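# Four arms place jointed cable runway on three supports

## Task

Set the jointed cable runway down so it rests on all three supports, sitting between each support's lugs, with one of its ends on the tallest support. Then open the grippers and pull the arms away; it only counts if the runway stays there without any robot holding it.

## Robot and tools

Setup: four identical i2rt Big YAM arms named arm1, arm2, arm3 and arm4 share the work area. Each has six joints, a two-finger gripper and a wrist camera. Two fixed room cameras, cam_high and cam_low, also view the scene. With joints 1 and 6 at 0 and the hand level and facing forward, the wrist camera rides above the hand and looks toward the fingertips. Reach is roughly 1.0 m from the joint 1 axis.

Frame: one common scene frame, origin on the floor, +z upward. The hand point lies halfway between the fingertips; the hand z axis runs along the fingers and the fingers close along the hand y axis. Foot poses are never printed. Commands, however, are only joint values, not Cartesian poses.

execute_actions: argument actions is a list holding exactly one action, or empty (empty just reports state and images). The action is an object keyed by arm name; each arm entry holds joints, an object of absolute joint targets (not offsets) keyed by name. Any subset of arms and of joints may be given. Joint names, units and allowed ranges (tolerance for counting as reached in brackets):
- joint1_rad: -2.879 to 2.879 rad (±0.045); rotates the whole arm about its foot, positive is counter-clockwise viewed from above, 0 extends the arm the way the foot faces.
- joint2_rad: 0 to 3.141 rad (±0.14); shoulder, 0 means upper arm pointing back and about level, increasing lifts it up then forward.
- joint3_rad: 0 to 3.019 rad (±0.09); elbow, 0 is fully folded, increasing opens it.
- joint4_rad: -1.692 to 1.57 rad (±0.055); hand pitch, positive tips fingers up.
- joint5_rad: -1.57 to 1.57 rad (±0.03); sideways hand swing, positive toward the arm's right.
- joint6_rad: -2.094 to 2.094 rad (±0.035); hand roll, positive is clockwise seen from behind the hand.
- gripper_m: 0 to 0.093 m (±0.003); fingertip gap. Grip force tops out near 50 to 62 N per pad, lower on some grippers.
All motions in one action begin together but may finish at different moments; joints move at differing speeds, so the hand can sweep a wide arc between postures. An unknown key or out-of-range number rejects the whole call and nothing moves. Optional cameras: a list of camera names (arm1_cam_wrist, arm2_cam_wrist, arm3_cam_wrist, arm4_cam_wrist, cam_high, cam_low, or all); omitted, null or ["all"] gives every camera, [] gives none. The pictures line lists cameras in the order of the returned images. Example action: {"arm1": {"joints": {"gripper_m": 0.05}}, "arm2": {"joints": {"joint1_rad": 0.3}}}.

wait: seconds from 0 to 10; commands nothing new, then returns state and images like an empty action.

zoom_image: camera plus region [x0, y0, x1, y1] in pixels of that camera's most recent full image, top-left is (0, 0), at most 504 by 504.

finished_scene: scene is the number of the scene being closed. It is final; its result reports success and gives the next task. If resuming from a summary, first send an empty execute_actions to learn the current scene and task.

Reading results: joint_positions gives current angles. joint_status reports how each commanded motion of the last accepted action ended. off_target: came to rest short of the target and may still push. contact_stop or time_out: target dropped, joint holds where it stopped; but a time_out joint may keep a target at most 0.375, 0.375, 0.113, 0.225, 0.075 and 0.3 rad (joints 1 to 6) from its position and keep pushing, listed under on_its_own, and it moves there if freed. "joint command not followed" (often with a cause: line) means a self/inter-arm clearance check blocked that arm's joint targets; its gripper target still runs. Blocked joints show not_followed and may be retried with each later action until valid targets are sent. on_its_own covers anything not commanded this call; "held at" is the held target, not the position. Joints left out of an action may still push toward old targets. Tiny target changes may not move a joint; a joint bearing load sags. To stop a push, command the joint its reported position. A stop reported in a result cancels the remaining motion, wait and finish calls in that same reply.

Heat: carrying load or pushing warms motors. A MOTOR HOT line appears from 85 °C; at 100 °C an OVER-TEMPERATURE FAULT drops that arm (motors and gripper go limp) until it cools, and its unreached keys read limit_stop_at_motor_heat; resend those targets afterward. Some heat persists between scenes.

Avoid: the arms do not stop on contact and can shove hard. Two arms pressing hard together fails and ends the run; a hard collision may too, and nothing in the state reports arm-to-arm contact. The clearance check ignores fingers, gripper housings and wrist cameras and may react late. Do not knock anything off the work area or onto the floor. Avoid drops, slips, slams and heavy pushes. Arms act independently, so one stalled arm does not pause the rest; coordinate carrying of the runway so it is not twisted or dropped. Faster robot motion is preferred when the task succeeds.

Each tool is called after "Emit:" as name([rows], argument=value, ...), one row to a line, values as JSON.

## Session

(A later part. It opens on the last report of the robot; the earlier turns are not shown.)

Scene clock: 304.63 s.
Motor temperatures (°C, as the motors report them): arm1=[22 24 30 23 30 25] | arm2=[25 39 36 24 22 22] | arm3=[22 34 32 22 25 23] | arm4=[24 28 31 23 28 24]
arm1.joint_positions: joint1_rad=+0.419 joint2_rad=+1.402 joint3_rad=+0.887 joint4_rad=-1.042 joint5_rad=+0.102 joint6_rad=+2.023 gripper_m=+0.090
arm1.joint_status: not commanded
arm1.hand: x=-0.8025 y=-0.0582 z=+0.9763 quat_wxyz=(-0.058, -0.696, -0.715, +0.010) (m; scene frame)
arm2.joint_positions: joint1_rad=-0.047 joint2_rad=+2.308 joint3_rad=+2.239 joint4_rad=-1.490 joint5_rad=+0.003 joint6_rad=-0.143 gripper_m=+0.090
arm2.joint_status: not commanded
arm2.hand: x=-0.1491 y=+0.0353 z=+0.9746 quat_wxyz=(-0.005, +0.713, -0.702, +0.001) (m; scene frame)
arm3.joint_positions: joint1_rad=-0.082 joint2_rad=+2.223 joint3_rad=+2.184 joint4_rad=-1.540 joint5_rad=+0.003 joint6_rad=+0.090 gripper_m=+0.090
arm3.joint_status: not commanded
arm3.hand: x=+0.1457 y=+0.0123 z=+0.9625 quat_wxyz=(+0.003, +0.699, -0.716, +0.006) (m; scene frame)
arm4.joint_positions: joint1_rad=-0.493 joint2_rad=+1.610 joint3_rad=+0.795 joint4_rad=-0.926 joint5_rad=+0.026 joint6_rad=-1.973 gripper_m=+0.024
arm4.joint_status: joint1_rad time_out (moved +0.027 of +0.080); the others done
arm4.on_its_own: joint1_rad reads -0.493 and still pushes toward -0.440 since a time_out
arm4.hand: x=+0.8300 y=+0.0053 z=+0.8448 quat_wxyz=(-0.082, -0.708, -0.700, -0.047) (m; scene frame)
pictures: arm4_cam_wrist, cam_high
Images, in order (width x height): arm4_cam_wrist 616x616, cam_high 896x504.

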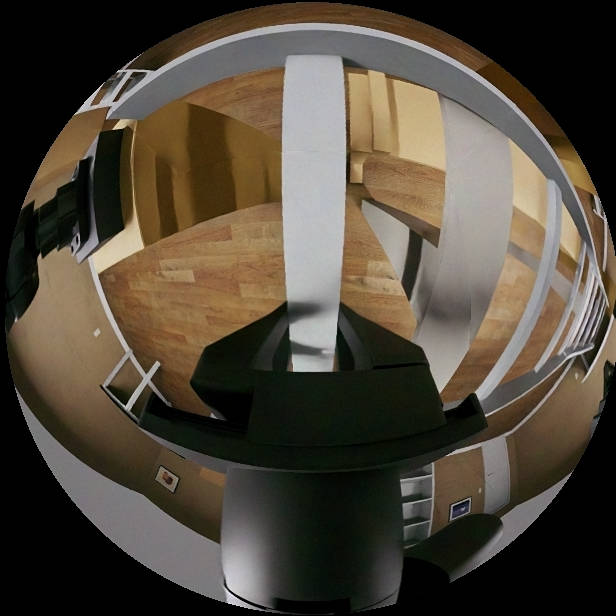

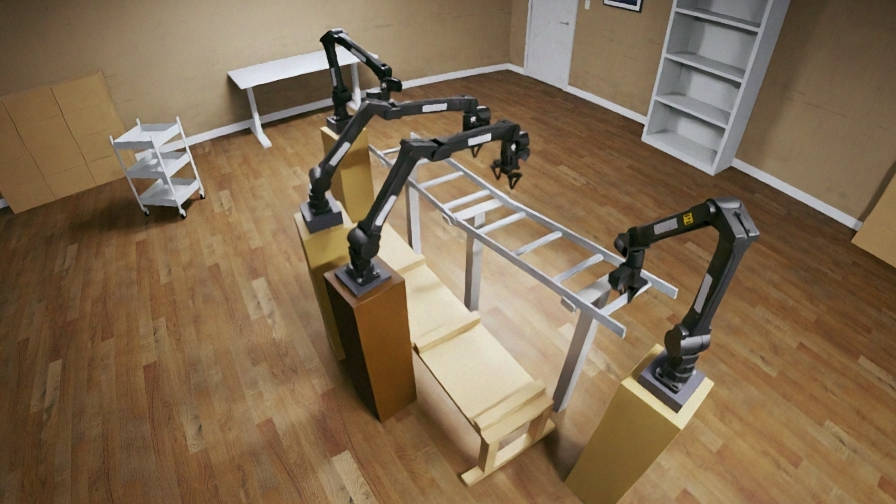

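Emit:
execute_actions([
  {"arm4":{"joints":{"joint1_rad":-0.49,"gripper_m":0.09}}},
], cameras=[])

Emit:
execute_actions([
  {"arm4":{"joints":{"joint2_rad":1.1,"joint3_rad":1.2,"joint4_rad":-1.5}},"arm1":{"joints":{"joint2_rad":1.1,"joint3_rad":1.1,"joint4_rad":-1.5}},"arm2":{"joints":{"joint2_rad":1.5,"joint3_rad":1.6}},"arm3":{"joints":{"joint2_rad":1.5,"joint3_rad":1.6}}},
])

Scene clock: 309.13 s.
Motor temperatures (°C, as the motors report them): arm1=[22 23 31 23 30 25] | arm2=[25 39 36 24 22 22] | arm3=[22 34 32 22 25 23] | arm4=[24 28 31 23 29 24]
arm1.joint_positions: joint1_rad=+0.419 joint2_rad=+1.402 joint3_rad=+0.887 joint4_rad=-1.042 joint5_rad=+0.102 joint6_rad=+2.023 gripper_m=+0.090
arm1.joint_status: not commanded
arm1.hand: x=-0.8025 y=-0.0582 z=+0.9763 quat_wxyz=(-0.058, -0.696, -0.715, +0.010) (m; scene frame)
arm2.joint_positions: joint1_rad=-0.047 joint2_rad=+2.308 joint3_rad=+2.239 joint4_rad=-1.490 joint5_rad=+0.003 joint6_rad=-0.143 gripper_m=+0.090
arm2.joint_status: not commanded
arm2.hand: x=-0.1491 y=+0.0353 z=+0.9746 quat_wxyz=(-0.005, +0.713, -0.702, +0.001) (m; scene frame)
arm3.joint_positions: joint1_rad=-0.082 joint2_rad=+2.223 joint3_rad=+2.184 joint4_rad=-1.540 joint5_rad=+0.003 joint6_rad=+0.090 gripper_m=+0.090
arm3.joint_status: not commanded
arm3.hand: x=+0.1457 y=+0.0123 z=+0.9625 quat_wxyz=(+0.003, +0.699, -0.716, +0.006) (m; scene frame)
arm4.joint_positions: joint1_rad=-0.493 joint2_rad=+1.610 joint3_rad=+0.795 joint4_rad=-0.914 joint5_rad=+0.002 joint6_rad=-1.963 gripper_m=+0.090
arm4.joint_status: all done
arm4.hand: x=+0.8255 y=+0.0030 z=+0.8442 quat_wxyz=(-0.080, -0.712, -0.696, -0.034) (m; scene frame)
pictures: none
No camera images: the call's "cameras" was empty. Leave "cameras" out to get every camera's image.

Scene clock: 310.77 s.
Motor temperatures (°C, as the motors report them): arm1=[22 23 31 23 30 25] | arm2=[25 39 36 24 22 22] | arm3=[22 34 32 22 25 23] | arm4=[24 28 31 23 28 24]
arm1.joint_positions: joint1_rad=+0.419 joint2_rad=+1.095 joint3_rad=+1.082 joint4_rad=-1.492 joint5_rad=+0.102 joint6_rad=+2.023 gripper_m=+0.090
arm1.joint_status: all done
arm1.hand: x=-0.8523 y=-0.0814 z=+1.1426 quat_wxyz=(-0.066, -0.697, -0.714, -0.015) (m; scene frame)
arm2.joint_positions: joint1_rad=-0.047 joint2_rad=+1.496 joint3_rad=+1.605 joint4_rad=-1.494 joint5_rad=+0.003 joint6_rad=-0.143 gripper_m=+0.090
arm2.joint_status: all done
arm2.hand: x=-0.1785 y=-0.1857 z=+1.1960 quat_wxyz=(-0.074, +0.710, -0.699, -0.051) (m; scene frame)
arm3.joint_positions: joint1_rad=-0.082 joint2_rad=+1.506 joint3_rad=+1.602 joint4_rad=-1.545 joint5_rad=+0.003 joint6_rad=+0.090 gripper_m=+0.090
arm3.joint_status: all done
arm3.hand: x=+0.1595 y=-0.1962 z=+1.1396 quat_wxyz=(-0.039, +0.697, -0.714, -0.043) (m; scene frame)
arm4.joint_positions: joint1_rad=-0.493 joint2_rad=+1.092 joint3_rad=+1.183 joint4_rad=-1.486 joint5_rad=+0.002 joint6_rad=-1.962 gripper_m=+0.090
arm4.joint_status: all done
arm4.hand: x=+0.8179 y=+0.0057 z=+1.1488 quat_wxyz=(+0.074, -0.713, -0.696, +0.028) (m; scene frame)
pictures: arm1_cam_wrist, arm2_cam_wrist, arm3_cam_wrist, arm4_cam_wrist, cam_high, cam_low
Images, in order (width x height): arm1_cam_wrist 616x616, arm2_cam_wrist 616x616, arm3_cam_wrist 616x616, arm4_cam_wrist 616x616, cam_high 896x504, cam_low 896x504.

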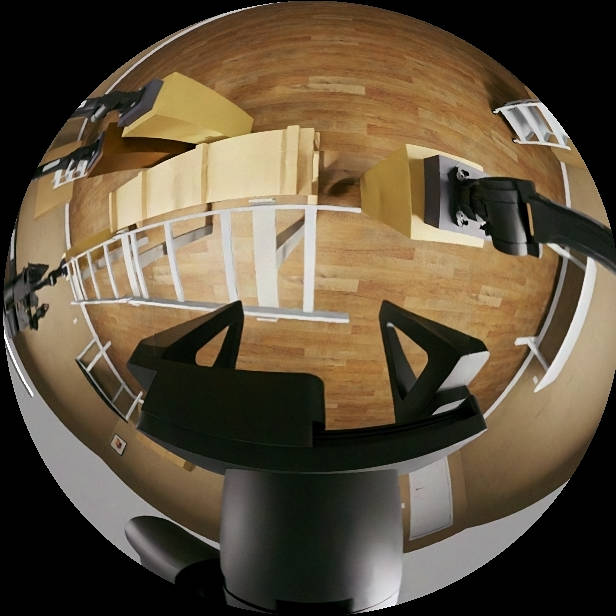

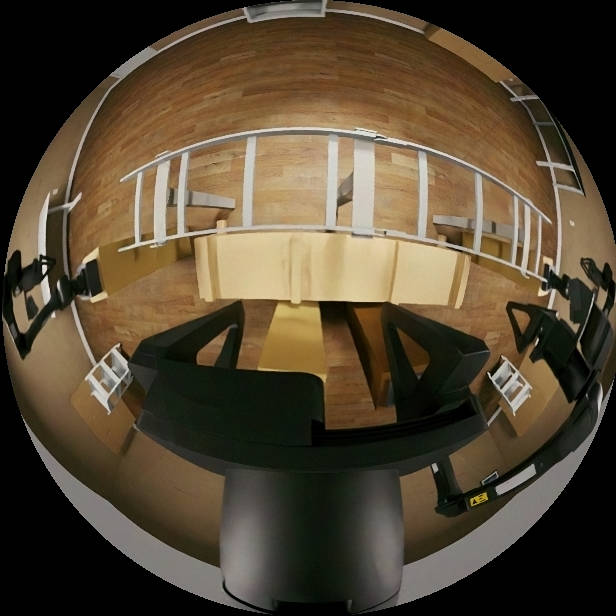

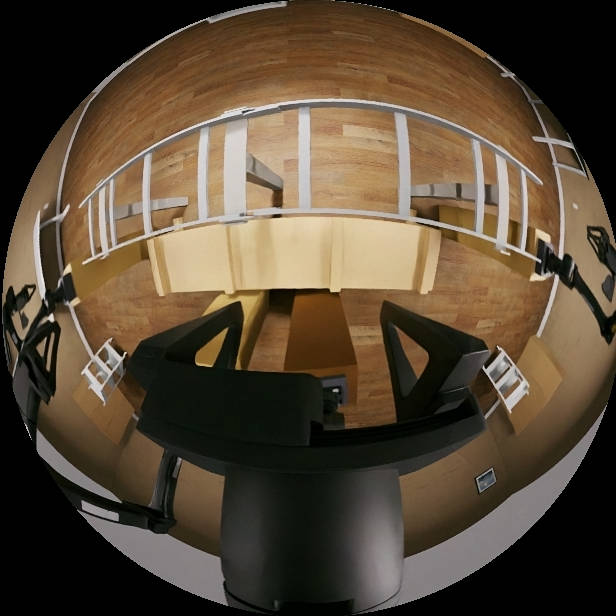

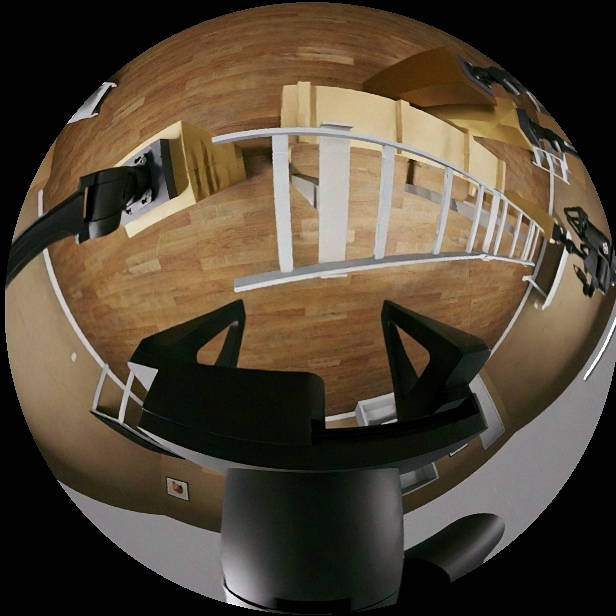

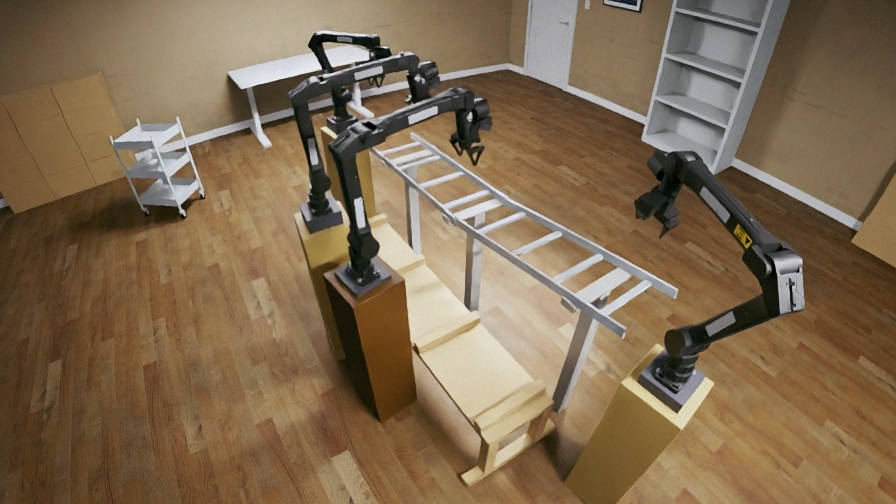

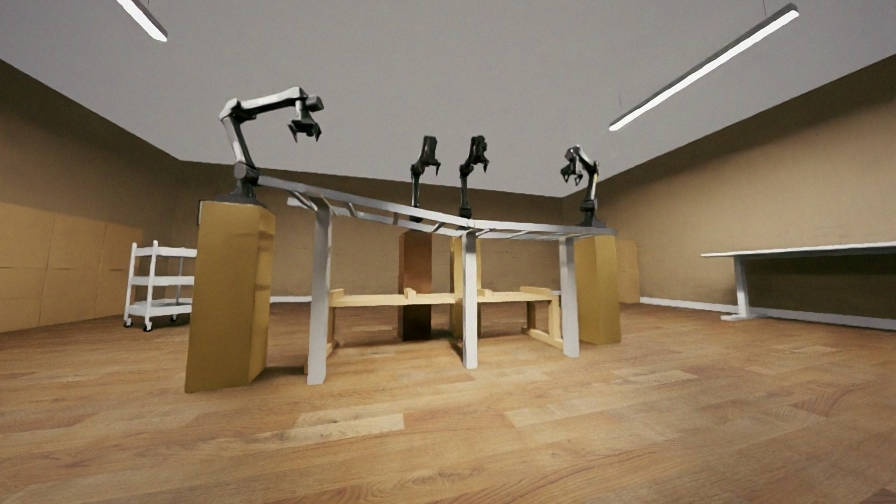

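Emit:
finished_scene(scene=1)

The scene is finished: the task was done.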